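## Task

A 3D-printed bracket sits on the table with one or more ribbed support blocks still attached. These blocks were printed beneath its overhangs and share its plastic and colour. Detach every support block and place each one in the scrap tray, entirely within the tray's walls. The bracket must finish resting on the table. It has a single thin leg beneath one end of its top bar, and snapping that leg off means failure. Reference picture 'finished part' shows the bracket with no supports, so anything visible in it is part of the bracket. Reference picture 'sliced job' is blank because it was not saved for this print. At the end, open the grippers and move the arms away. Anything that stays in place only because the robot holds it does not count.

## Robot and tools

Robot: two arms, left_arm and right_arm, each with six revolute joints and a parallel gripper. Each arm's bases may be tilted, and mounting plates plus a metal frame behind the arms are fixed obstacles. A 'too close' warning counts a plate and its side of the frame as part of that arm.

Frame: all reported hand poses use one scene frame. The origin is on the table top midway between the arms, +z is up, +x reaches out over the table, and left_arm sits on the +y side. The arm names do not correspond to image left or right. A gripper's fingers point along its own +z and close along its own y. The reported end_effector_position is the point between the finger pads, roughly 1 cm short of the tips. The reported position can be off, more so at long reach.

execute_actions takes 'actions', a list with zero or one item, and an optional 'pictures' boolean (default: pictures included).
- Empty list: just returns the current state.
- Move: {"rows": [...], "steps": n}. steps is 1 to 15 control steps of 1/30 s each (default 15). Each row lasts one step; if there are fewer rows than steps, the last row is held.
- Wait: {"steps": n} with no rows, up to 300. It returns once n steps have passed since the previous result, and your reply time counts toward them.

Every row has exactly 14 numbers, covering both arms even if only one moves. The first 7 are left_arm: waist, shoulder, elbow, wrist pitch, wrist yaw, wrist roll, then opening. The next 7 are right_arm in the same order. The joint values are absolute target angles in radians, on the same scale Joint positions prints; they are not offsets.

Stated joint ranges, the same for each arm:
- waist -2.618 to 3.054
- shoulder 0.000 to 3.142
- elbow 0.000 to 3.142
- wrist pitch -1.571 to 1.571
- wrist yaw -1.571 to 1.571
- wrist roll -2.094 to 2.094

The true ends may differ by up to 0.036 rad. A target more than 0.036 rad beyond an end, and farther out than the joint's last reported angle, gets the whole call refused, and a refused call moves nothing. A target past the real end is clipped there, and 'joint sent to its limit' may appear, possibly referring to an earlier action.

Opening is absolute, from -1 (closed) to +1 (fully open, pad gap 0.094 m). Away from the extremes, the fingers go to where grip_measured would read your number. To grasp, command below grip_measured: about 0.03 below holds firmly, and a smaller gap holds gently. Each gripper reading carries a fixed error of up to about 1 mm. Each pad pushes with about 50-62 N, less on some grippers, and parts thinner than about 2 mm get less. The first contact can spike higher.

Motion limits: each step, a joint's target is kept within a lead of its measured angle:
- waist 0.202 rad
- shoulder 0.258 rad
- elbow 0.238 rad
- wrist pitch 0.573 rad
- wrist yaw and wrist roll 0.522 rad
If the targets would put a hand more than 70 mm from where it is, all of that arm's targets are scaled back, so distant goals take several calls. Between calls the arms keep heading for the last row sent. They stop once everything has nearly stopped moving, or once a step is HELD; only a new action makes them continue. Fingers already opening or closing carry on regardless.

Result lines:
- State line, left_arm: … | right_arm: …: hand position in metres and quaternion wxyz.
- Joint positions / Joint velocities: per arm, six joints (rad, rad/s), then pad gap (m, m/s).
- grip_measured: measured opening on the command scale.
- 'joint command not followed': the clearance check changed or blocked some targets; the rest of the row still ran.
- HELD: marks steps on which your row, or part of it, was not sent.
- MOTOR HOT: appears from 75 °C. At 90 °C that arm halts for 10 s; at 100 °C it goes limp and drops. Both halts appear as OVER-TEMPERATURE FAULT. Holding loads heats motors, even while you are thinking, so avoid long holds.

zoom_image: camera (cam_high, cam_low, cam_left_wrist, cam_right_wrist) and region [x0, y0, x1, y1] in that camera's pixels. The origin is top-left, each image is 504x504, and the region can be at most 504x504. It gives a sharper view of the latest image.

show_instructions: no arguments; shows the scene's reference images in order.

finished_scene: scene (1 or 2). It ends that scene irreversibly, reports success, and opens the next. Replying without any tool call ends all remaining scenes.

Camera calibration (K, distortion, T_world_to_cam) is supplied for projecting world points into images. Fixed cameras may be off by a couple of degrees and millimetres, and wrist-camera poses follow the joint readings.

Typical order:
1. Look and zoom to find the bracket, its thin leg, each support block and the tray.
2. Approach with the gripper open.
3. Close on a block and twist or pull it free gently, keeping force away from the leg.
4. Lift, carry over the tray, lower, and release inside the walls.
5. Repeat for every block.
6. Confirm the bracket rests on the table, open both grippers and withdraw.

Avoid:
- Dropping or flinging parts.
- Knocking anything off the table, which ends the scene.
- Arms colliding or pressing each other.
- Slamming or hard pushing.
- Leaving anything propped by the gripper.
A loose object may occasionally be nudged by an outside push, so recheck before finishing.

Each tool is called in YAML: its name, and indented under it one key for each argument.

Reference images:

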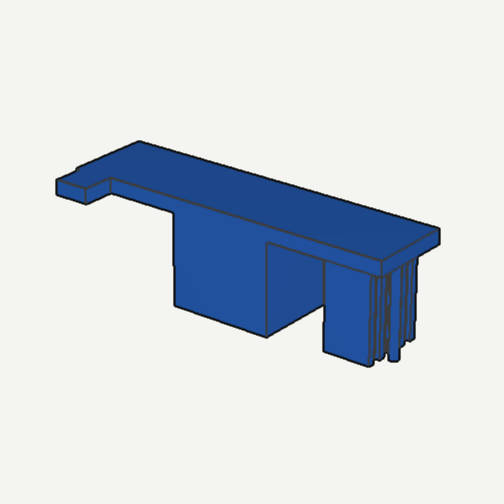

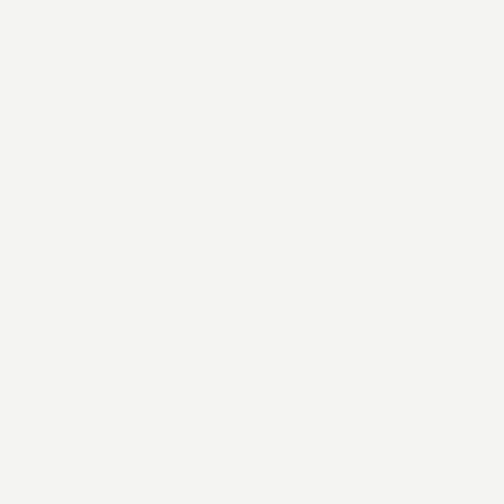

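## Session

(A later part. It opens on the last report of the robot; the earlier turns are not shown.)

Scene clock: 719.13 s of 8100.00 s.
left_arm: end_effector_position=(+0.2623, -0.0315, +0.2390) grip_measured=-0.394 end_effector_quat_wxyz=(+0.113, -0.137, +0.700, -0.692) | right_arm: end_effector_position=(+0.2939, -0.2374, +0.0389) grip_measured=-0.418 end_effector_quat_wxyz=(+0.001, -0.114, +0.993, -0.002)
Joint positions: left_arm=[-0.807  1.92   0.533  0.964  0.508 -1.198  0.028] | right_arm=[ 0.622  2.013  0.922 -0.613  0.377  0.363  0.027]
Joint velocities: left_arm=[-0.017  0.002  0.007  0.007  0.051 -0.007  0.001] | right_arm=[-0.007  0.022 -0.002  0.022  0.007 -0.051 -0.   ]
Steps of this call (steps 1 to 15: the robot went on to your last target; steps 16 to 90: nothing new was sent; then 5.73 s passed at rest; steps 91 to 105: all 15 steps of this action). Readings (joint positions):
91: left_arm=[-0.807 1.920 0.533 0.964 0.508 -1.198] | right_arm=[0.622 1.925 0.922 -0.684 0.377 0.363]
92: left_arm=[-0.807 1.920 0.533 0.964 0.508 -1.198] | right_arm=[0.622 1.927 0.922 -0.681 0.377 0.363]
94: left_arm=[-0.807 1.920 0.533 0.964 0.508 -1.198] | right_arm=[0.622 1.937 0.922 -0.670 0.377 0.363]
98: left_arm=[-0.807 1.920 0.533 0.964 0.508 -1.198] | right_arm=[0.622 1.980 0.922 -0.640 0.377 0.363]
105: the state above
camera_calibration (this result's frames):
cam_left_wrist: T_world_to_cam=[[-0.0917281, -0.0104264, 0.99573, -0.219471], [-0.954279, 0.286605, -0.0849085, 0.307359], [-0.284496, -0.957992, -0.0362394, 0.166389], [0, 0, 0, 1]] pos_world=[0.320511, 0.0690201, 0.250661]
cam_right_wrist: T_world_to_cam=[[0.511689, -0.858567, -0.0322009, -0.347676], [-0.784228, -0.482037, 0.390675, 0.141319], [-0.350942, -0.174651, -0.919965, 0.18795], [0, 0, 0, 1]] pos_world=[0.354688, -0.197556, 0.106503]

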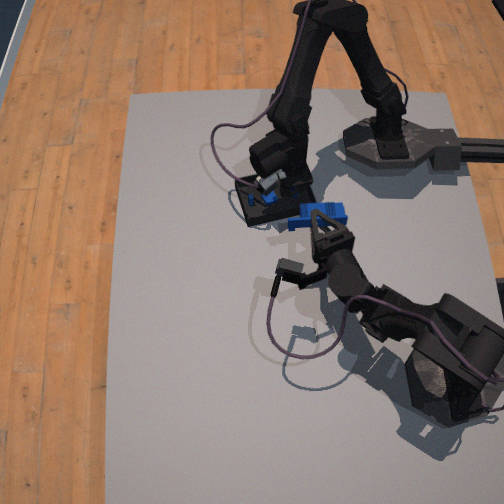

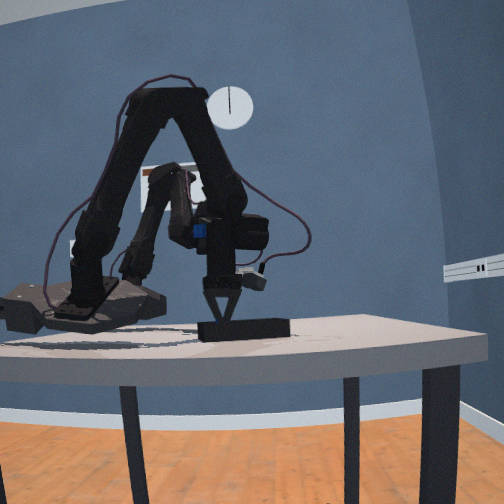

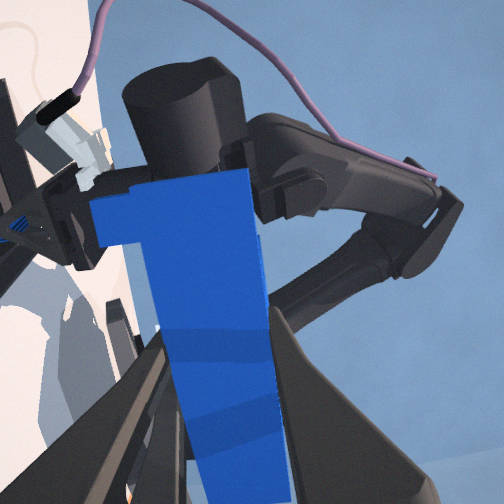

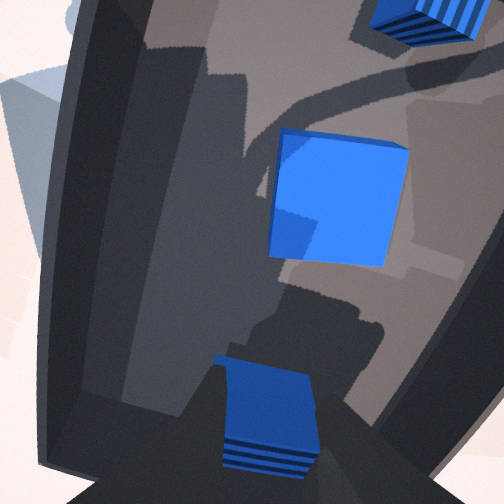

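execute_actions:
  actions:
    - {"rows":[[-0.81,1.89,0.525,0.96,0.51,-1.18,-0.43,0.634,2.026,0.94,-0.585,0.385,0.355,-0.455],[-0.81,1.89,0.525,0.96,0.51,-1.18,-0.43,0.634,2.032,0.94,-0.58,0.385,0.355,-0.455],[-0.81,1.89,0.525,0.96,0.51,-1.18,-0.43,0.634,2.036,0.94,-0.58,0.385,0.355,-0.455],[-0.81,1.89,0.525,0.96,0.51,-1.18,-0.43,0.634,2.036,0.94,-0.58,0.385,0.355,-0.455],[-0.81,1.89,0.525,0.96,0.51,-1.18,-0.43,0.634,2.036,0.94,-0.58,0.385,0.355,-0.455],[-0.81,1.89,0.525,0.96,0.51,-1.18,-0.43,0.634,2.036,0.94,-0.58,0.385,0.355,-0.455],[-0.81,1.89,0.525,0.96,0.51,-1.18,-0.43,0.634,2.036,0.94,-0.58,0.385,0.355,-0.42],[-0.81,1.89,0.525,0.96,0.51,-1.18,-0.43,0.634,2.036,0.94,-0.58,0.385,0.355,-0.38],[-0.81,1.89,0.525,0.96,0.51,-1.18,-0.43,0.634,2.036,0.94,-0.58,0.385,0.355,-0.3],[-0.81,1.89,0.525,0.96,0.51,-1.18,-0.43,0.634,2.036,0.94,-0.58,0.385,0.355,-0.2],[-0.81,1.89,0.525,0.96,0.51,-1.18,-0.43,0.634,2.036,0.94,-0.58,0.385,0.355,-0.06]],"steps":15}
  pictures: false

execute_actions:
  actions:
    - {"rows":[[-0.81,1.89,0.525,0.955,0.51,-1.18,-0.43,0.636,2.01,0.94,-0.60,0.385,0.355,-0.06],[-0.81,1.89,0.525,0.95,0.51,-1.18,-0.43,0.639,2.0,0.94,-0.612,0.385,0.355,-0.06],[-0.81,1.89,0.525,0.947,0.51,-1.175,-0.43,0.642,1.99,0.94,-0.624,0.385,0.355,-0.06],[-0.81,1.89,0.525,0.947,0.51,-1.175,-0.43,0.645,1.978,0.94,-0.636,0.385,0.355,-0.06],[-0.81,1.89,0.525,0.947,0.51,-1.175,-0.43,0.648,1.966,0.94,-0.648,0.385,0.355,-0.06],[-0.81,1.89,0.525,0.947,0.51,-1.175,-0.43,0.651,1.954,0.94,-0.66,0.385,0.355,-0.06],[-0.81,1.89,0.525,0.947,0.51,-1.175,-0.43,0.654,1.942,0.94,-0.672,0.385,0.355,-0.06],[-0.81,1.89,0.525,0.947,0.51,-1.175,-0.43,0.657,1.93,0.94,-0.684,0.385,0.355,-0.06],[-0.81,1.89,0.525,0.947,0.51,-1.175,-0.43,0.66,1.915,0.94,-0.696,0.385,0.355,-0.06],[-0.81,1.89,0.525,0.947,0.51,-1.175,-0.43,0.66,1.90,0.94,-0.708,0.385,0.355,-0.06],[-0.81,1.89,0.525,0.947,0.51,-1.175,-0.43,0.66,1.885,0.94,-0.72,0.385,0.355,-0.06],[-0.81,1.89,0.525,0.947,0.51,-1.175,-0.43,0.66,1.87,0.94,-0.73,0.385,0.355,-0.06],[-0.81,1.89,0.525,0.947,0.51,-1.175,-0.43,0.66,1.855,0.94,-0.74,0.385,0.355,-0.06],[-0.81,1.89,0.525,0.947,0.51,-1.175,-0.43,0.66,1.84,0.94,-0.75,0.385,0.355,-0.06],[-0.81,1.89,0.525,0.947,0.51,-1.175,-0.43,0.66,1.83,0.94,-0.75,0.385,0.355,-0.06]],"steps":15}

execute_actions:
  actions:
    - {"rows":[[-0.81,1.89,0.525,0.947,0.51,-1.175,-0.43,0.64,1.82,0.93,-0.72,0.35,0.37,-0.06],[-0.81,1.89,0.525,0.947,0.51,-1.175,-0.43,0.62,1.81,0.92,-0.68,0.30,0.39,-0.06],[-0.81,1.89,0.525,0.947,0.51,-1.175,-0.43,0.60,1.80,0.91,-0.63,0.24,0.41,-0.06],[-0.81,1.89,0.525,0.947,0.51,-1.175,-0.43,0.58,1.79,0.90,-0.58,0.17,0.44,-0.06],[-0.81,1.89,0.525,0.947,0.51,-1.175,-0.43,0.56,1.78,0.89,-0.52,0.10,0.47,-0.06],[-0.81,1.89,0.525,0.947,0.51,-1.175,-0.43,0.54,1.77,0.875,-0.46,0.03,0.50,-0.06],[-0.81,1.89,0.525,0.947,0.51,-1.175,-0.43,0.52,1.76,0.86,-0.40,-0.04,0.53,-0.06],[-0.81,1.89,0.525,0.947,0.51,-1.175,-0.43,0.50,1.75,0.845,-0.34,-0.11,0.56,-0.06],[-0.81,1.89,0.525,0.947,0.51,-1.175,-0.43,0.485,1.74,0.83,-0.28,-0.18,0.59,-0.06],[-0.81,1.89,0.525,0.947,0.51,-1.175,-0.43,0.47,1.73,0.815,-0.22,-0.25,0.61,-0.06],[-0.81,1.89,0.525,0.947,0.51,-1.175,-0.43,0.46,1.72,0.80,-0.16,-0.32,0.63,-0.06],[-0.81,1.89,0.525,0.947,0.51,-1.175,-0.43,0.455,1.71,0.78,-0.10,-0.39,0.65,-0.06],[-0.81,1.89,0.525,0.947,0.51,-1.175,-0.43,0.45,1.705,0.76,-0.04,-0.46,0.67,-0.06],[-0.81,1.89,0.525,0.947,0.51,-1.175,-0.43,0.45,1.70,0.74,0.02,-0.53,0.69,-0.06],[-0.81,1.89,0.525,0.947,0.51,-1.175,-0.43,0.45,1.695,0.72,0.08,-0.60,0.72,-0.06]],"steps":15}
  pictures: false

execute_actions:
  actions:
    - {"rows":[[-0.81,1.89,0.525,0.947,0.51,-1.175,-0.43,0.455,1.69,0.70,0.14,-0.67,0.75,0],[-0.81,1.89,0.525,0.947,0.51,-1.175,-0.43,0.46,1.69,0.68,0.20,-0.74,0.78,0],[-0.81,1.89,0.525,0.947,0.51,-1.175,-0.43,0.465,1.69,0.66,0.26,-0.81,0.81,0],[-0.81,1.89,0.525,0.947,0.51,-1.175,-0.43,0.475,1.69,0.645,0.31,-0.87,0.84,0],[-0.81,1.89,0.525,0.947,0.51,-1.175,-0.43,0.485,1.69,0.635,0.36,-0.92,0.86,0],[-0.81,1.89,0.525,0.947,0.51,-1.175,-0.43,0.495,1.695,0.63,0.40,-0.95,0.88,0],[-0.81,1.89,0.525,0.947,0.51,-1.175,-0.43,0.505,1.70,0.63,0.43,-0.96,0.895,0],[-0.81,1.89,0.525,0.947,0.51,-1.175,-0.43,0.52,1.715,0.64,0.45,-0.96,0.905,0],[-0.81,1.89,0.525,0.947,0.51,-1.175,-0.43,0.535,1.73,0.65,0.465,-0.95,0.915,0],[-0.81,1.89,0.525,0.947,0.51,-1.175,-0.43,0.55,1.745,0.66,0.48,-0.94,0.925,0],[-0.81,1.89,0.525,0.947,0.51,-1.175,-0.43,0.565,1.76,0.67,0.49,-0.93,0.935,0],[-0.81,1.89,0.525,0.947,0.51,-1.175,-0.43,0.58,1.775,0.68,0.50,-0.92,0.945,0],[-0.81,1.89,0.525,0.947,0.51,-1.175,-0.43,0.592,1.79,0.687,0.51,-0.91,0.952,0],[-0.81,1.89,0.525,0.947,0.51,-1.175,-0.43,0.603,1.80,0.693,0.518,-0.902,0.957,0],[-0.81,1.89,0.525,0.947,0.51,-1.175,-0.43,0.61,1.808,0.697,0.524,-0.896,0.96,0]],"steps":15}
  pictures: false

execute_actions:
  actions:
    - {"steps":8}

zoom_image:
  camera: "cam_high"
  region: [220,150,360,250]

Scene clock: 750.57 s of 8100.00 s.
left_arm: end_effector_position=(+0.2623, -0.0315, +0.2390) grip_measured=-0.394 end_effector_quat_wxyz=(+0.113, -0.137, +0.700, -0.692) | right_arm: end_effector_position=(+0.2950, -0.2350, +0.0355) grip_measured=-0.062 end_effector_quat_wxyz=(+0.003, -0.113, +0.994, -0.001)
Joint positions: left_arm=[-0.807  1.92   0.533  0.964  0.508 -1.198  0.028] | right_arm=[ 0.622  2.026  0.922 -0.595  0.377  0.363  0.044]
Joint velocities: left_arm=[ 0.017  0.002  0.002  0.022 -0.022 -0.037 -0.001] | right_arm=[ 0.002  0.002 -0.027 -0.022 -0.037 -0.007  0.   ]
Steps of this call (steps 1 to 15: the robot went on to your last target; steps 16 to 90: nothing new was sent; then 27.93 s passed at rest; steps 91 to 105: all 15 steps of this action). Readings (joint positions):
91: left_arm=[-0.807 1.920 0.533 0.964 0.508 -1.198] | right_arm=[0.622 2.013 0.922 -0.604 0.377 0.363]
92: left_arm=[-0.807 1.920 0.533 0.964 0.508 -1.198] | right_arm=[0.622 2.014 0.922 -0.603 0.377 0.363]
94: left_arm=[-0.807 1.920 0.533 0.964 0.508 -1.198] | right_arm=[0.622 2.018 0.922 -0.599 0.377 0.363]
98: left_arm=[-0.807 1.920 0.533 0.964 0.508 -1.198] | right_arm=[0.622 2.026 0.922 -0.597 0.377 0.363]
105: the state above

Scene clock: 751.07 s of 8100.00 s.
left_arm: end_effector_position=(+0.2612, -0.0318, +0.2363) grip_measured=-0.394 end_effector_quat_wxyz=(+0.110, -0.137, +0.704, -0.689) | right_arm: end_effector_position=(+0.2980, -0.2441, +0.0778) grip_measured=-0.062 end_effector_quat_wxyz=(+0.029, -0.115, +0.993, +0.012)
Joint positions: left_arm=[-0.807  1.92   0.533  0.951  0.508 -1.194  0.028] | right_arm=[ 0.647  1.867  0.922 -0.702  0.377  0.362  0.044]
Joint velocities: left_arm=[-0.027  0.007 -0.002 -0.022 -0.051  0.022 -0.001] | right_arm=[-0.012 -0.418  0.002 -0.359  0.007  0.037  0.   ]
Steps of this call (steps 1 to 15: all 15 steps of this action). Readings (joint positions):
1: left_arm=[-0.807 1.920 0.533 0.963 0.508 -1.198] | right_arm=[0.622 2.026 0.922 -0.595 0.377 0.363]
2: left_arm=[-0.807 1.920 0.533 0.962 0.508 -1.198] | right_arm=[0.622 2.026 0.922 -0.596 0.377 0.363]
4: left_arm=[-0.807 1.920 0.533 0.958 0.508 -1.196] | right_arm=[0.623 2.017 0.922 -0.603 0.377 0.363]
8: left_arm=[-0.807 1.920 0.533 0.953 0.508 -1.195] | right_arm=[0.637 1.970 0.922 -0.633 0.377 0.363]
15: the state above
camera_calibration (this result's frames):
cam_left_wrist: T_world_to_cam=[[-0.0864224, -0.0187794, 0.996082, -0.218708], [-0.953467, 0.291436, -0.0772306, 0.304327], [-0.288844, -0.956406, -0.0430922, 0.168473], [0, 0, 0, 1]] pos_world=[0.319927, 0.0683291, 0.248614]
cam_right_wrist: T_world_to_cam=[[0.515846, -0.856055, -0.0327477, -0.354908], [-0.802121, -0.496063, 0.33245, 0.132483], [-0.300841, -0.145225, -0.942552, 0.218025], [0, 0, 0, 1]] pos_world=[0.354936, -0.206438, 0.149833]

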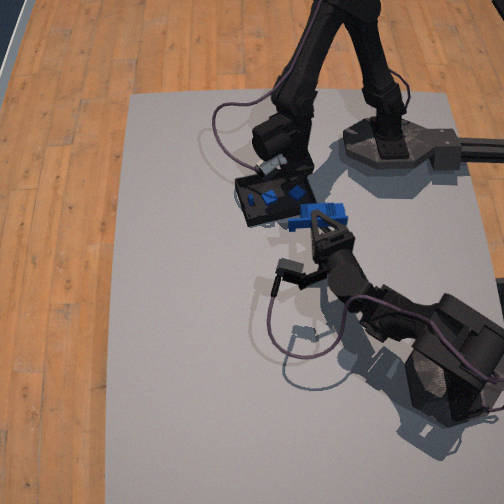

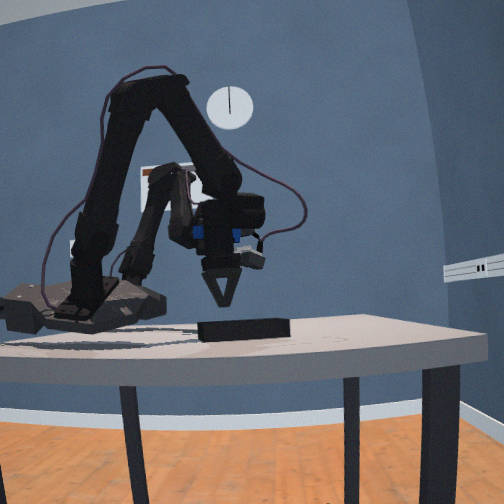

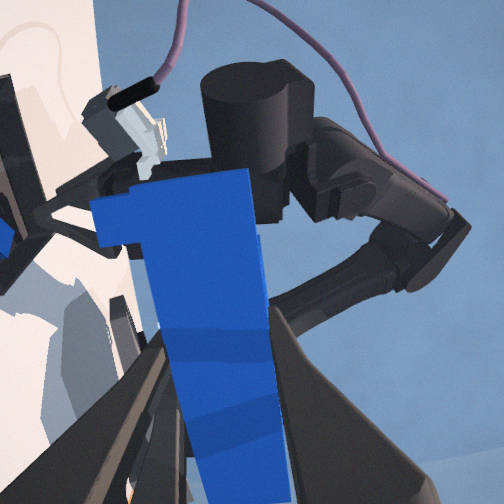

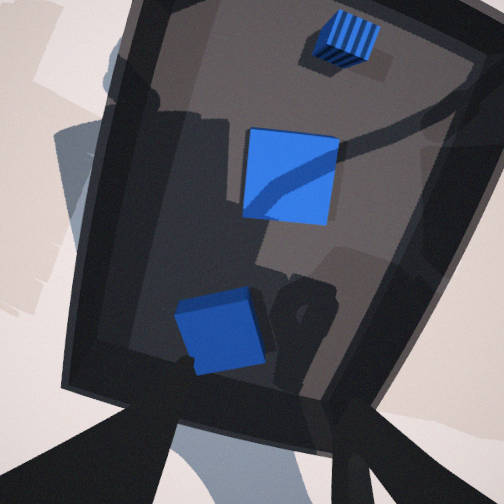

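Scene clock: 751.57 s of 8100.00 s.
left_arm: end_effector_position=(+0.2612, -0.0318, +0.2363) grip_measured=-0.394 end_effector_quat_wxyz=(+0.110, -0.137, +0.704, -0.688) | right_arm: end_effector_position=(+0.3486, -0.1711, +0.1306) grip_measured=-0.062 end_effector_quat_wxyz=(+0.063, +0.108, +0.904, +0.409)
Joint positions: left_arm=[-0.807  1.92   0.533  0.951  0.508 -1.193  0.028] | right_arm=[ 0.451  1.721  0.771 -0.168 -0.295  0.619  0.044]
Joint velocities: left_arm=[ 0.017 -0.012 -0.007  0.066 -0.081 -0.037 -0.   ] | right_arm=[-0.037 -0.198 -0.554  1.692 -1.912  0.681 -0.   ]
Steps of this call (steps 1 to 15: all 15 steps of this action). Readings (joint positions):
1: left_arm=[-0.807 1.920 0.533 0.951 0.508 -1.194] | right_arm=[0.647 1.853 0.922 -0.707 0.375 0.362]
2: left_arm=[-0.807 1.920 0.533 0.951 0.508 -1.193] | right_arm=[0.644 1.841 0.922 -0.707 0.365 0.365]
4: left_arm=[-0.807 1.920 0.533 0.951 0.508 -1.193] | right_arm=[0.623 1.821 0.922 -0.684 0.313 0.382]
8: left_arm=[-0.807 1.920 0.533 0.951 0.508 -1.193] | right_arm=[0.539 1.781 0.889 -0.537 0.131 0.458]
15: the state above

Scene clock: 752.07 s of 8100.00 s.
left_arm: end_effector_position=(+0.2612, -0.0318, +0.2363) grip_measured=-0.394 end_effector_quat_wxyz=(+0.110, -0.137, +0.704, -0.688) | right_arm: end_effector_position=(+0.3111, -0.0824, +0.2479) grip_measured=-0.002 end_effector_quat_wxyz=(+0.013, +0.011, +0.716, +0.698)
Joint positions: left_arm=[-0.807  1.92   0.533  0.951  0.508 -1.193  0.028] | right_arm=[ 0.583  1.778  0.666  0.452 -0.872  0.919  0.047]
Joint velocities: left_arm=[-0.012  0.002 -0.017  0.007  0.037 -0.051 -0.001] | right_arm=[ 0.325  0.427  0.139  0.447 -0.066  0.286 -0.001]
Steps of this call (steps 1 to 15: all 15 steps of this action). Readings (joint positions):
1: left_arm=[-0.807 1.920 0.533 0.951 0.508 -1.193] | right_arm=[0.451 1.715 0.751 -0.110 -0.362 0.644]
2: left_arm=[-0.807 1.920 0.533 0.951 0.508 -1.193] | right_arm=[0.451 1.711 0.732 -0.051 -0.431 0.670]
4: left_arm=[-0.807 1.920 0.533 0.951 0.508 -1.193] | right_arm=[0.452 1.706 0.693 0.066 -0.566 0.723]
8: left_arm=[-0.807 1.920 0.533 0.951 0.508 -1.193] | right_arm=[0.483 1.706 0.647 0.256 -0.776 0.820]
15: the state above

Scene clock: 752.33 s of 8100.00 s.
left_arm: end_effector_position=(+0.2612, -0.0318, +0.2363) grip_measured=-0.394 end_effector_quat_wxyz=(+0.110, -0.137, +0.704, -0.688) | right_arm: end_effector_position=(+0.3105, -0.0752, +0.2512) grip_measured=-0.002 end_effector_quat_wxyz=(+0.010, +0.010, +0.709, +0.705)
Joint positions: left_arm=[-0.807  1.92   0.533  0.951  0.508 -1.193  0.028] | right_arm=[ 0.601  1.803  0.671  0.503 -0.874  0.953  0.047]
Joint velocities: left_arm=[-0.007  0.012 -0.002  0.007  0.007 -0.022  0.001] | right_arm=[ 0.007 -0.007 -0.007  0.051 -0.037 -0.007 -0.   ]
Steps of this call (steps 1 to 8: the robot went on to your last target). Readings (joint positions):
1: left_arm=[-0.807 1.920 0.533 0.951 0.508 -1.193] | right_arm=[0.592 1.791 0.670 0.465 -0.873 0.927]
2: left_arm=[-0.807 1.920 0.533 0.951 0.508 -1.193] | right_arm=[0.598 1.798 0.671 0.474 -0.873 0.933]
4: left_arm=[-0.807 1.920 0.533 0.951 0.508 -1.193] | right_arm=[0.601 1.803 0.671 0.485 -0.874 0.943]
8: the state above
camera_calibration (this result's frames):
cam_left_wrist: T_world_to_cam=[[-0.0868571, -0.0192485, 0.996035, -0.218523], [-0.95339, 0.291616, -0.0775029, 0.304342], [-0.288968, -0.956342, -0.0436803, 0.168624], [0, 0, 0, 1]] pos_world=[0.319904, 0.0683046, 0.248609]
cam_right_wrist: T_world_to_cam=[[0.304097, 0.0213086, -0.952403, 0.151672], [-0.883113, -0.368623, -0.290221, 0.359826], [-0.357262, 0.929335, -0.0932791, 0.29475], [0, 0, 0, 1]] pos_world=[0.376947, -0.144514, 0.276376]

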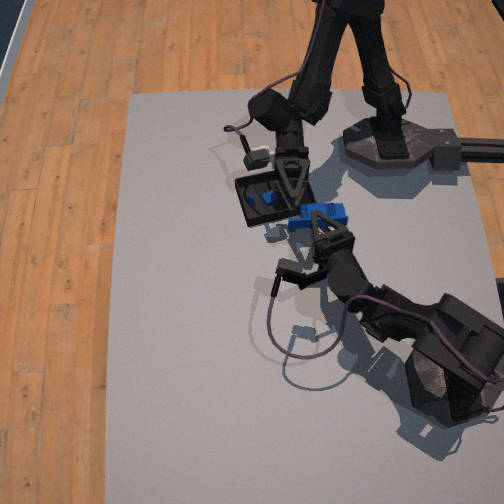

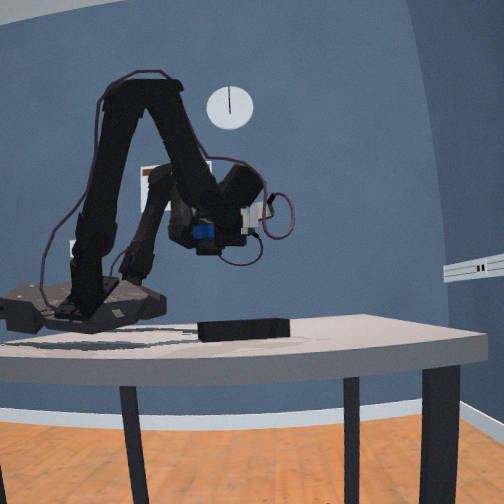

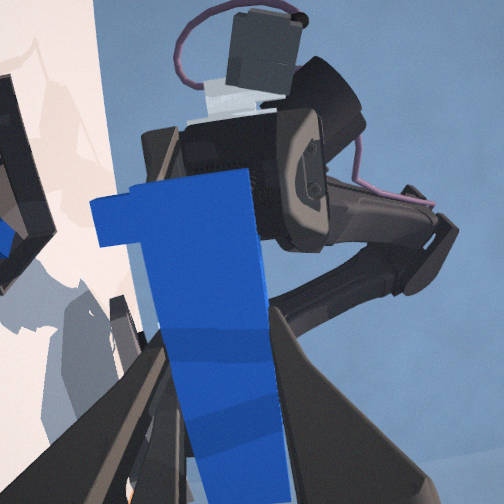

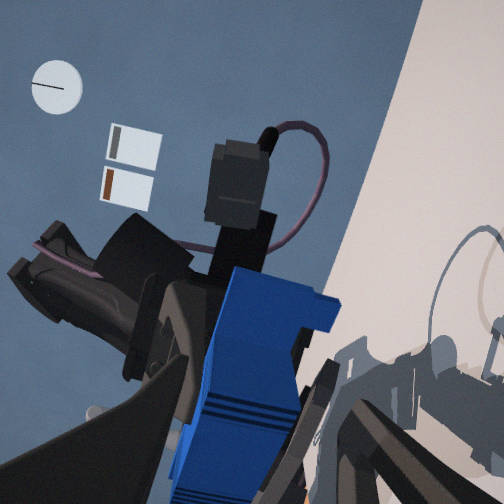

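Region (220, 150, 360, 250) of cam_high's 504x504 image, scaled by 3.600, with more detail than that image has; it fills the top 360 rows of this view, and the rest is white.

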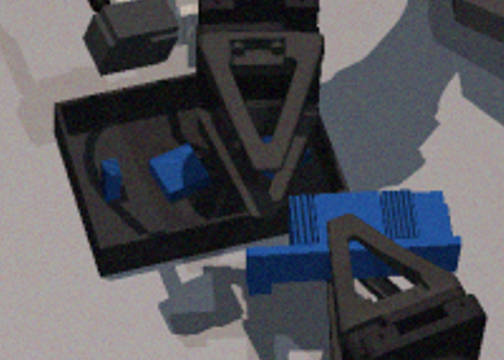

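execute_actions:
  actions:
    - {"rows":[[-0.81,1.89,0.525,0.947,0.51,-1.175,-0.43,0.617,1.815,0.699,0.531,-0.875,0.966,0],[-0.81,1.89,0.525,0.947,0.51,-1.175,-0.43,0.624,1.823,0.701,0.539,-0.871,0.973,0],[-0.81,1.89,0.525,0.947,0.51,-1.175,-0.43,0.632,1.83,0.703,0.546,-0.867,0.979,0],[-0.81,1.89,0.525,0.947,0.51,-1.175,-0.43,0.639,1.838,0.705,0.554,-0.863,0.986,0],[-0.81,1.89,0.525,0.947,0.51,-1.175,-0.43,0.646,1.845,0.707,0.561,-0.859,0.992,0],[-0.81,1.89,0.525,0.947,0.51,-1.175,-0.43,0.654,1.853,0.709,0.569,-0.855,0.999,0],[-0.81,1.89,0.525,0.947,0.51,-1.175,-0.43,0.661,1.86,0.711,0.576,-0.851,1.005,0],[-0.81,1.89,0.525,0.947,0.51,-1.175,-0.43,0.668,1.868,0.713,0.584,-0.847,1.012,0],[-0.81,1.89,0.525,0.947,0.51,-1.175,-0.43,0.676,1.875,0.715,0.591,-0.843,1.018,0],[-0.81,1.89,0.525,0.947,0.51,-1.175,-0.43,0.683,1.882,0.716,0.598,-0.84,1.024,0]],"steps":15}
  pictures: false

execute_actions:
  actions:
    - {"steps":6}

zoom_image:
  camera: "cam_high"
  region: [270,170,360,240]

Scene clock: 764.10 s of 8100.00 s.
left_arm: end_effector_position=(+0.2612, -0.0318, +0.2363) grip_measured=-0.394 end_effector_quat_wxyz=(+0.110, -0.137, +0.704, -0.688) | right_arm: end_effector_position=(+0.2986, -0.0498, +0.2496) grip_measured=-0.002 end_effector_quat_wxyz=(-0.011, +0.004, +0.708, +0.706)
Joint positions: left_arm=[-0.807  1.92   0.533  0.951  0.508 -1.193  0.028] | right_arm=[ 0.672  1.875  0.691  0.576 -0.849  1.016  0.047]
Joint velocities: left_arm=[-0.017  0.002  0.012 -0.139  0.066 -0.022 -0.001] | right_arm=[-0.002 -0.002 -0.012  0.051  0.051  0.066 -0.001]
Steps of this call (steps 1 to 30: the robot went on to your last target; steps 31 to 90: nothing new was sent; then 8.27 s passed at rest; steps 91 to 105: all 15 steps of this action). Readings (joint positions):
91: left_arm=[-0.807 1.920 0.533 0.951 0.508 -1.193] | right_arm=[0.601 1.803 0.671 0.515 -0.874 0.960]
92: left_arm=[-0.807 1.920 0.533 0.951 0.508 -1.193] | right_arm=[0.602 1.804 0.671 0.517 -0.874 0.963]
94: left_arm=[-0.807 1.920 0.533 0.951 0.508 -1.193] | right_arm=[0.610 1.813 0.676 0.526 -0.871 0.969]
98: left_arm=[-0.807 1.920 0.533 0.951 0.508 -1.193] | right_arm=[0.641 1.844 0.687 0.550 -0.862 0.989]
105: the state above

Scene clock: 764.30 s of 8100.00 s.
left_arm: end_effector_position=(+0.2612, -0.0318, +0.2363) grip_measured=-0.394 end_effector_quat_wxyz=(+0.110, -0.137, +0.704, -0.688) | right_arm: end_effector_position=(+0.3002, -0.0498, +0.2507) grip_measured=-0.002 end_effector_quat_wxyz=(-0.008, +0.006, +0.707, +0.707)
Joint positions: left_arm=[-0.807  1.92   0.533  0.951  0.508 -1.193  0.028] | right_arm=[ 0.672  1.875  0.691  0.585 -0.844  1.021  0.047]
Joint velocities: left_arm=[-0.032 -0.007 -0.002 -0.007 -0.022 -0.022  0.   ] | right_arm=[ 0.002 -0.012 -0.012  0.051 -0.051 -0.007 -0.001]
Steps of this call (steps 1 to 6: the robot went on to your last target). Readings (joint positions):
1: left_arm=[-0.807 1.920 0.533 0.951 0.508 -1.193] | right_arm=[0.672 1.875 0.691 0.578 -0.847 1.017]
2: left_arm=[-0.807 1.920 0.533 0.951 0.508 -1.193] | right_arm=[0.672 1.875 0.691 0.581 -0.846 1.019]
4: left_arm=[-0.807 1.920 0.533 0.951 0.508 -1.193] | right_arm=[0.672 1.875 0.691 0.584 -0.845 1.020]
6: the state above
camera_calibration (this result's frames):
cam_left_wrist: T_world_to_cam=[[-0.0868571, -0.0192485, 0.996035, -0.218523], [-0.95339, 0.291616, -0.0775029, 0.304342], [-0.288968, -0.956342, -0.0436803, 0.168624], [0, 0, 0, 1]] pos_world=[0.319904, 0.0683046, 0.248609]
cam_right_wrist: T_world_to_cam=[[0.284783, 0.0364135, -0.9579, 0.161736], [-0.877091, -0.393314, -0.27571, 0.353305], [-0.386795, 0.918683, -0.0800714, 0.272428], [0, 0, 0, 1]] pos_world=[0.369195, -0.117205, 0.274151]

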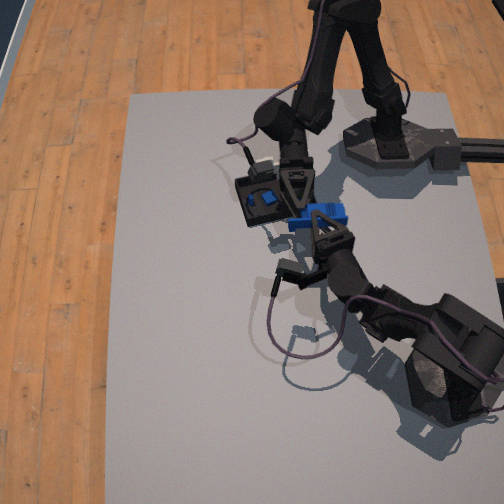

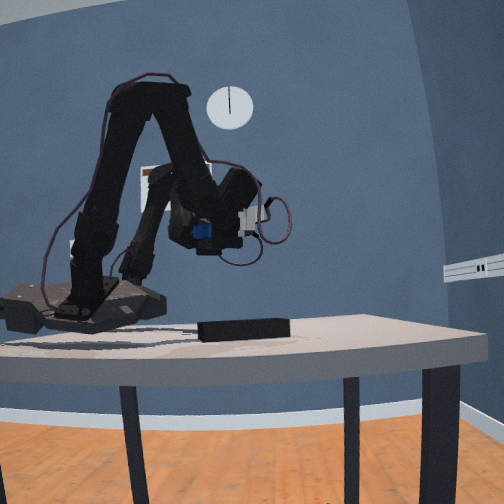

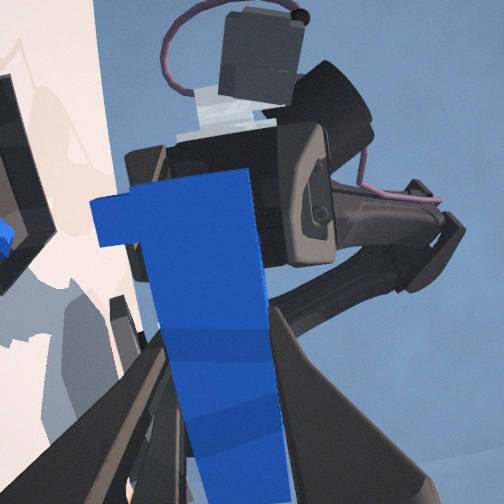

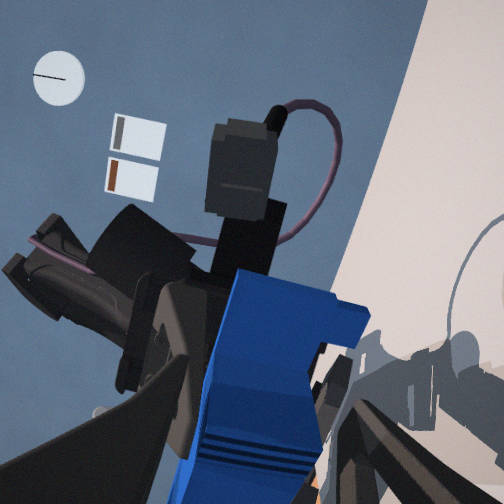

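Region (270, 170, 360, 240) of cam_high's 504x504 image, scaled by 5.600, with more detail than that image has.

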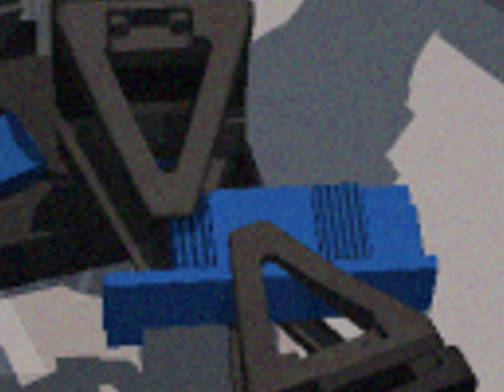

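execute_actions:
  actions:
    - {"rows":[[-0.81,1.89,0.525,0.947,0.51,-1.175,-0.43,0.683,1.882,0.716,0.603,-0.83,1.024,-0.05],[-0.81,1.89,0.525,0.947,0.51,-1.175,-0.43,0.683,1.882,0.716,0.603,-0.83,1.024,-0.1],[-0.81,1.89,0.525,0.947,0.51,-1.175,-0.43,0.683,1.882,0.716,0.603,-0.83,1.024,-0.15],[-0.81,1.89,0.525,0.947,0.51,-1.175,-0.43,0.683,1.882,0.716,0.603,-0.83,1.024,-0.2],[-0.81,1.89,0.525,0.947,0.51,-1.175,-0.43,0.683,1.882,0.716,0.603,-0.83,1.024,-0.25],[-0.81,1.89,0.525,0.947,0.51,-1.175,-0.43,0.683,1.882,0.716,0.603,-0.83,1.024,-0.3],[-0.81,1.89,0.525,0.947,0.51,-1.175,-0.43,0.683,1.882,0.716,0.603,-0.83,1.024,-0.34],[-0.81,1.89,0.525,0.947,0.51,-1.175,-0.43,0.683,1.882,0.716,0.603,-0.83,1.024,-0.37],[-0.81,1.89,0.525,0.947,0.51,-1.175,-0.43,0.683,1.882,0.716,0.603,-0.83,1.024,-0.39],[-0.81,1.89,0.525,0.947,0.51,-1.175,-0.43,0.683,1.882,0.716,0.603,-0.83,1.024,-0.41],[-0.81,1.89,0.525,0.947,0.51,-1.175,-0.43,0.683,1.882,0.716,0.603,-0.83,1.024,-0.425],[-0.81,1.89,0.525,0.947,0.51,-1.175,-0.43,0.683,1.882,0.716,0.603,-0.83,1.024,-0.44],[-0.81,1.89,0.525,0.947,0.51,-1.175,-0.43,0.683,1.882,0.716,0.603,-0.83,1.024,-0.46]],"steps":15}

zoom_image:
  camera: "cam_high"
  region: [270,170,360,240]

Scene clock: 773.83 s of 8100.00 s.
left_arm: end_effector_position=(+0.2612, -0.0318, +0.2362) grip_measured=-0.394 end_effector_quat_wxyz=(+0.110, -0.137, +0.704, -0.688) | right_arm: end_effector_position=(+0.3024, -0.0498, +0.2511) grip_measured=-0.425 end_effector_quat_wxyz=(-0.003, +0.009, +0.707, +0.707)
Joint positions: left_arm=[-0.807  1.92   0.533  0.95   0.508 -1.193  0.028] | right_arm=[ 0.672  1.875  0.691  0.593 -0.835  1.024  0.027]
Joint velocities: left_arm=[ 0.002 -0.012  0.002  0.022 -0.037 -0.095  0.001] | right_arm=[-0.017 -0.007  0.012  0.007 -0.007 -0.007 -0.001]
Steps of this call (steps 1 to 30: the robot went on to your last target; steps 31 to 90: nothing new was sent; then 6.03 s passed at rest; steps 91 to 105: all 15 steps of this action). Readings (joint positions):
91: left_arm=[-0.807 1.920 0.533 0.951 0.508 -1.193] | right_arm=[0.672 1.875 0.691 0.589 -0.842 1.024]
92: left_arm=[-0.807 1.920 0.533 0.951 0.508 -1.193] | right_arm=[0.672 1.875 0.691 0.589 -0.840 1.024]
94: left_arm=[-0.807 1.920 0.533 0.951 0.508 -1.193] | right_arm=[0.672 1.875 0.691 0.591 -0.838 1.024]
98: left_arm=[-0.807 1.920 0.533 0.950 0.508 -1.193] | right_arm=[0.672 1.875 0.691 0.593 -0.835 1.024]
105: the state above
camera_calibration (this result's frames):
cam_left_wrist: T_world_to_cam=[[-0.0865283, -0.0196348, 0.996056, -0.218518], [-0.95348, 0.291433, -0.0770848, 0.304273], [-0.28877, -0.95639, -0.0439387, 0.168646], [0, 0, 0, 1]] pos_world=[0.31991, 0.0683255, 0.248521]
cam_right_wrist: T_world_to_cam=[[0.288672, 0.0329812, -0.95686, 0.159891], [-0.880189, -0.38412, -0.278781, 0.357504], [-0.376744, 0.922694, -0.081855, 0.270921], [0, 0, 0, 1]] pos_world=[0.370583, -0.117927, 0.274835]

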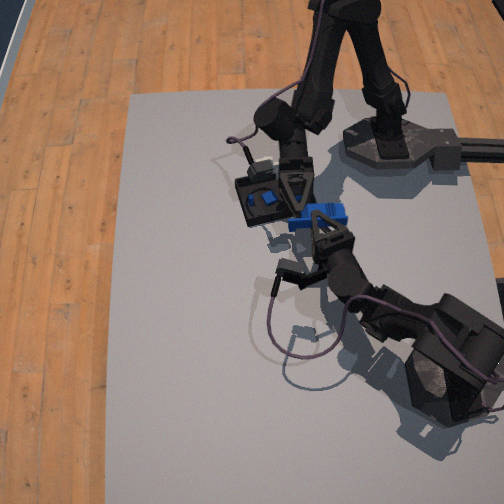

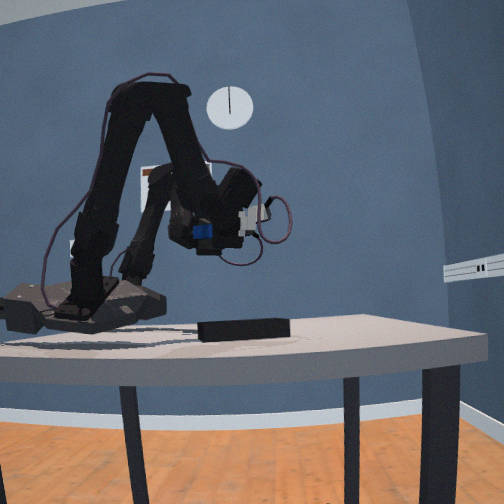

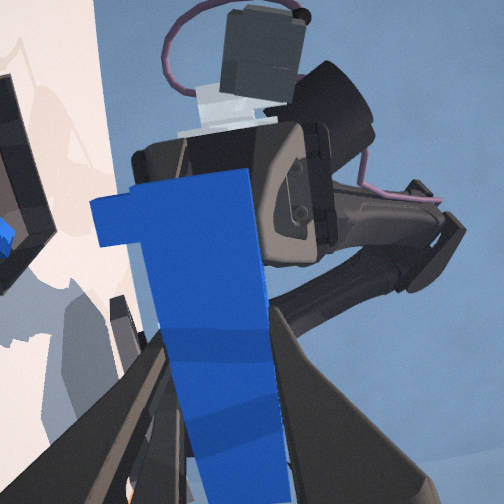

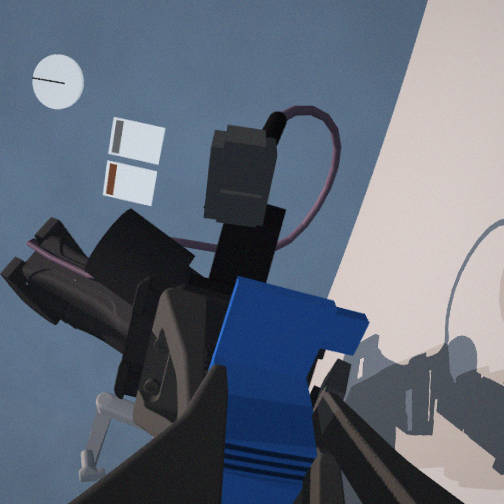

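Region (270, 170, 360, 240) of cam_high's 504x504 image, scaled by 5.600, with more detail than that image has.

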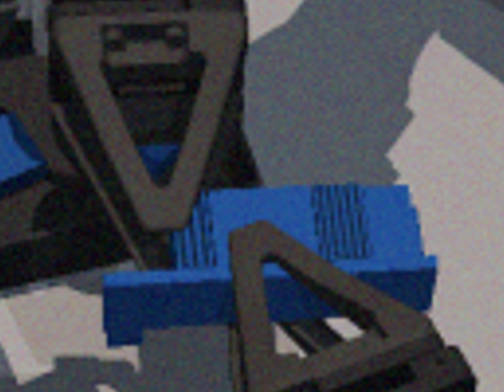

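execute_actions:
  actions:
    - {"rows":[[-0.81,1.89,0.525,0.965,0.515,-1.185,-0.45,0.675,1.882,0.705,0.603,-0.84,1.028,-0.465],[-0.81,1.89,0.525,0.975,0.521,-1.19,-0.45,0.675,1.882,0.705,0.612,-0.846,1.033,-0.465],[-0.81,1.89,0.525,0.985,0.527,-1.193,-0.45,0.675,1.882,0.705,0.622,-0.852,1.038,-0.465],[-0.81,1.89,0.525,0.995,0.533,-1.196,-0.45,0.675,1.882,0.705,0.632,-0.858,1.043,-0.465],[-0.81,1.89,0.525,1.005,0.539,-1.199,-0.45,0.675,1.882,0.705,0.642,-0.864,1.048,-0.465],[-0.81,1.89,0.525,1.015,0.545,-1.202,-0.45,0.675,1.882,0.705,0.652,-0.87,1.053,-0.465],[-0.81,1.89,0.525,1.025,0.551,-1.205,-0.45,0.675,1.882,0.705,0.662,-0.876,1.058,-0.465],[-0.81,1.89,0.525,1.035,0.557,-1.207,-0.45,0.675,1.882,0.705,0.672,-0.882,1.063,-0.465],[-0.81,1.89,0.525,1.045,0.563,-1.209,-0.45,0.675,1.882,0.705,0.682,-0.888,1.068,-0.465],[-0.81,1.89,0.525,1.055,0.569,-1.211,-0.45,0.675,1.882,0.705,0.692,-0.894,1.073,-0.465],[-0.81,1.89,0.525,1.065,0.574,-1.213,-0.45,0.675,1.882,0.705,0.702,-0.9,1.078,-0.465],[-0.81,1.89,0.525,1.073,0.579,-1.215,-0.45,0.675,1.882,0.705,0.712,-0.906,1.083,-0.465],[-0.81,1.89,0.525,1.08,0.583,-1.217,-0.45,0.675,1.882,0.705,0.722,-0.912,1.088,-0.465],[-0.81,1.89,0.525,1.088,0.587,-1.219,-0.45,0.675,1.882,0.705,0.732,-0.918,1.093,-0.465]],"steps":15}
  pictures: false

execute_actions:
  actions:
    - {"steps":8}

Scene clock: 787.23 s of 8100.00 s.
left_arm: end_effector_position=(+0.2623, -0.0311, +0.2559) grip_measured=-0.394 end_effector_quat_wxyz=(+0.120, -0.123, +0.678, -0.715) | right_arm: end_effector_position=(+0.3043, -0.0505, +0.2701) grip_measured=-0.425 end_effector_quat_wxyz=(+0.001, -0.001, +0.680, +0.733)
Joint positions: left_arm=[-0.807  1.92   0.533  1.034  0.543 -1.214  0.028] | right_arm=[ 0.672  1.875  0.691  0.686 -0.88   1.075  0.027]
Joint velocities: left_arm=[ 0.002 -0.012 -0.007  0.256  0.095 -0.022 -0.001] | right_arm=[-0.007  0.002 -0.002  0.212 -0.095  0.125 -0.   ]
Steps of this call (steps 1 to 15: the robot went on to your last target; steps 16 to 90: nothing new was sent; then 9.90 s passed at rest; steps 91 to 105: all 15 steps of this action). Readings (joint positions):
91: left_arm=[-0.807 1.920 0.533 0.950 0.508 -1.193] | right_arm=[0.672 1.875 0.691 0.593 -0.835 1.024]
92: left_arm=[-0.807 1.920 0.533 0.950 0.508 -1.193] | right_arm=[0.672 1.875 0.691 0.594 -0.835 1.025]
94: left_arm=[-0.807 1.920 0.533 0.954 0.509 -1.195] | right_arm=[0.672 1.875 0.691 0.598 -0.836 1.029]
98: left_arm=[-0.807 1.920 0.533 0.971 0.515 -1.200] | right_arm=[0.672 1.875 0.691 0.618 -0.846 1.041]
105: the state above

Scene clock: 787.50 s of 8100.00 s.
left_arm: end_effector_position=(+0.2622, -0.0307, +0.2625) grip_measured=-0.394 end_effector_quat_wxyz=(+0.124, -0.116, +0.669, -0.724) | right_arm: end_effector_position=(+0.3042, -0.0511, +0.2766) grip_measured=-0.425 end_effector_quat_wxyz=(+0.003, -0.006, +0.671, +0.742)
Joint positions: left_arm=[-0.807  1.92   0.533  1.062  0.556 -1.219  0.028] | right_arm=[ 0.672  1.875  0.691  0.717 -0.897  1.09   0.027]
Joint velocities: left_arm=[ 0.012  0.012 -0.002  0.007  0.095  0.007 -0.002] | right_arm=[ 0.007  0.012 -0.012  0.051 -0.081  0.022  0.   ]
Steps of this call (steps 1 to 8: the robot went on to your last target). Readings (joint positions):
1: left_arm=[-0.807 1.920 0.533 1.041 0.546 -1.215] | right_arm=[0.672 1.875 0.691 0.694 -0.884 1.078]
2: left_arm=[-0.807 1.920 0.533 1.047 0.549 -1.216] | right_arm=[0.672 1.875 0.691 0.701 -0.887 1.081]
4: left_arm=[-0.807 1.920 0.533 1.054 0.553 -1.218] | right_arm=[0.672 1.875 0.691 0.709 -0.892 1.085]
8: the state above
camera_calibration (this result's frames):
cam_left_wrist: T_world_to_cam=[[-0.150861, 0.0712129, 0.985987, -0.222369], [-0.9431, 0.288601, -0.165143, 0.327246], [-0.296317, -0.954797, 0.0236221, 0.15538], [0, 0, 0, 1]] pos_world=[0.32112, 0.0697487, 0.269625]
cam_right_wrist: T_world_to_cam=[[0.315487, 0.132201, -0.939676, 0.175924], [-0.866213, -0.364232, -0.342066, 0.379927], [-0.387481, 0.921877, -0.000396504, 0.25553], [0, 0, 0, 1]] pos_world=[0.372609, -0.120443, 0.295373]

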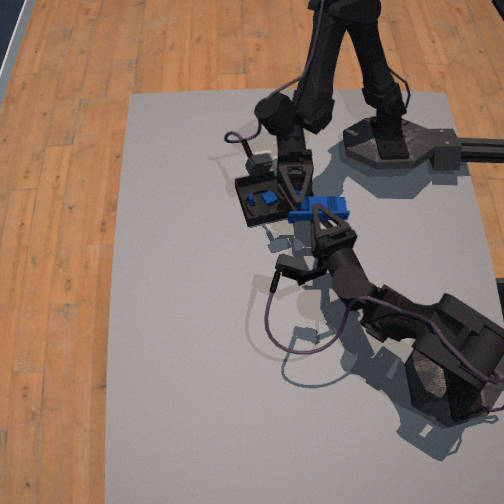

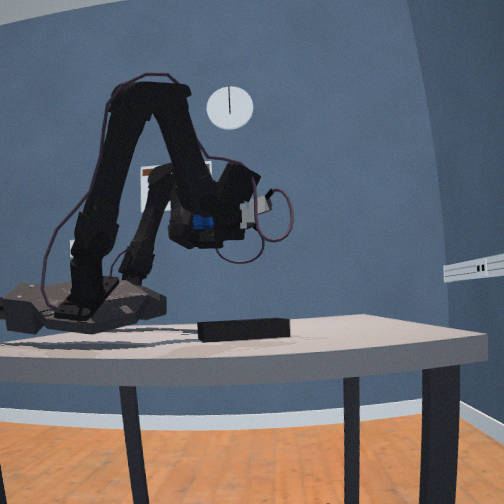

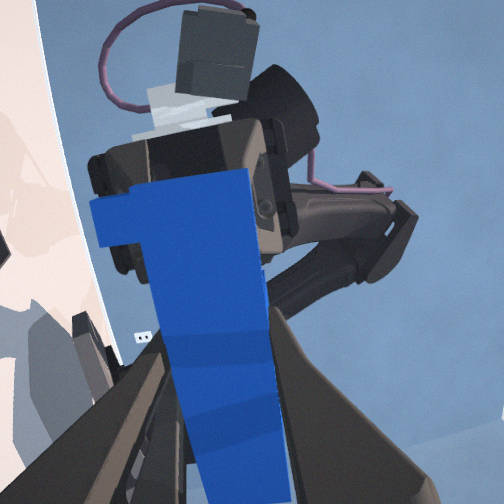

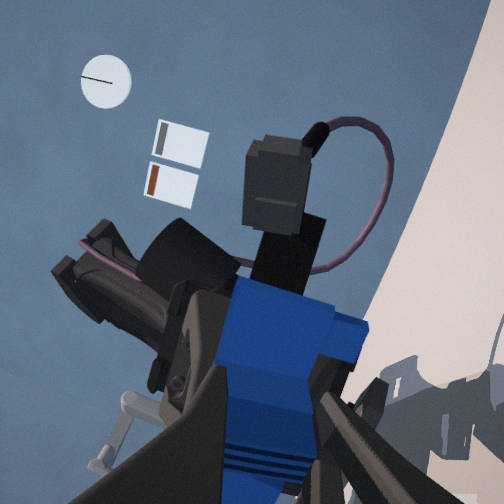

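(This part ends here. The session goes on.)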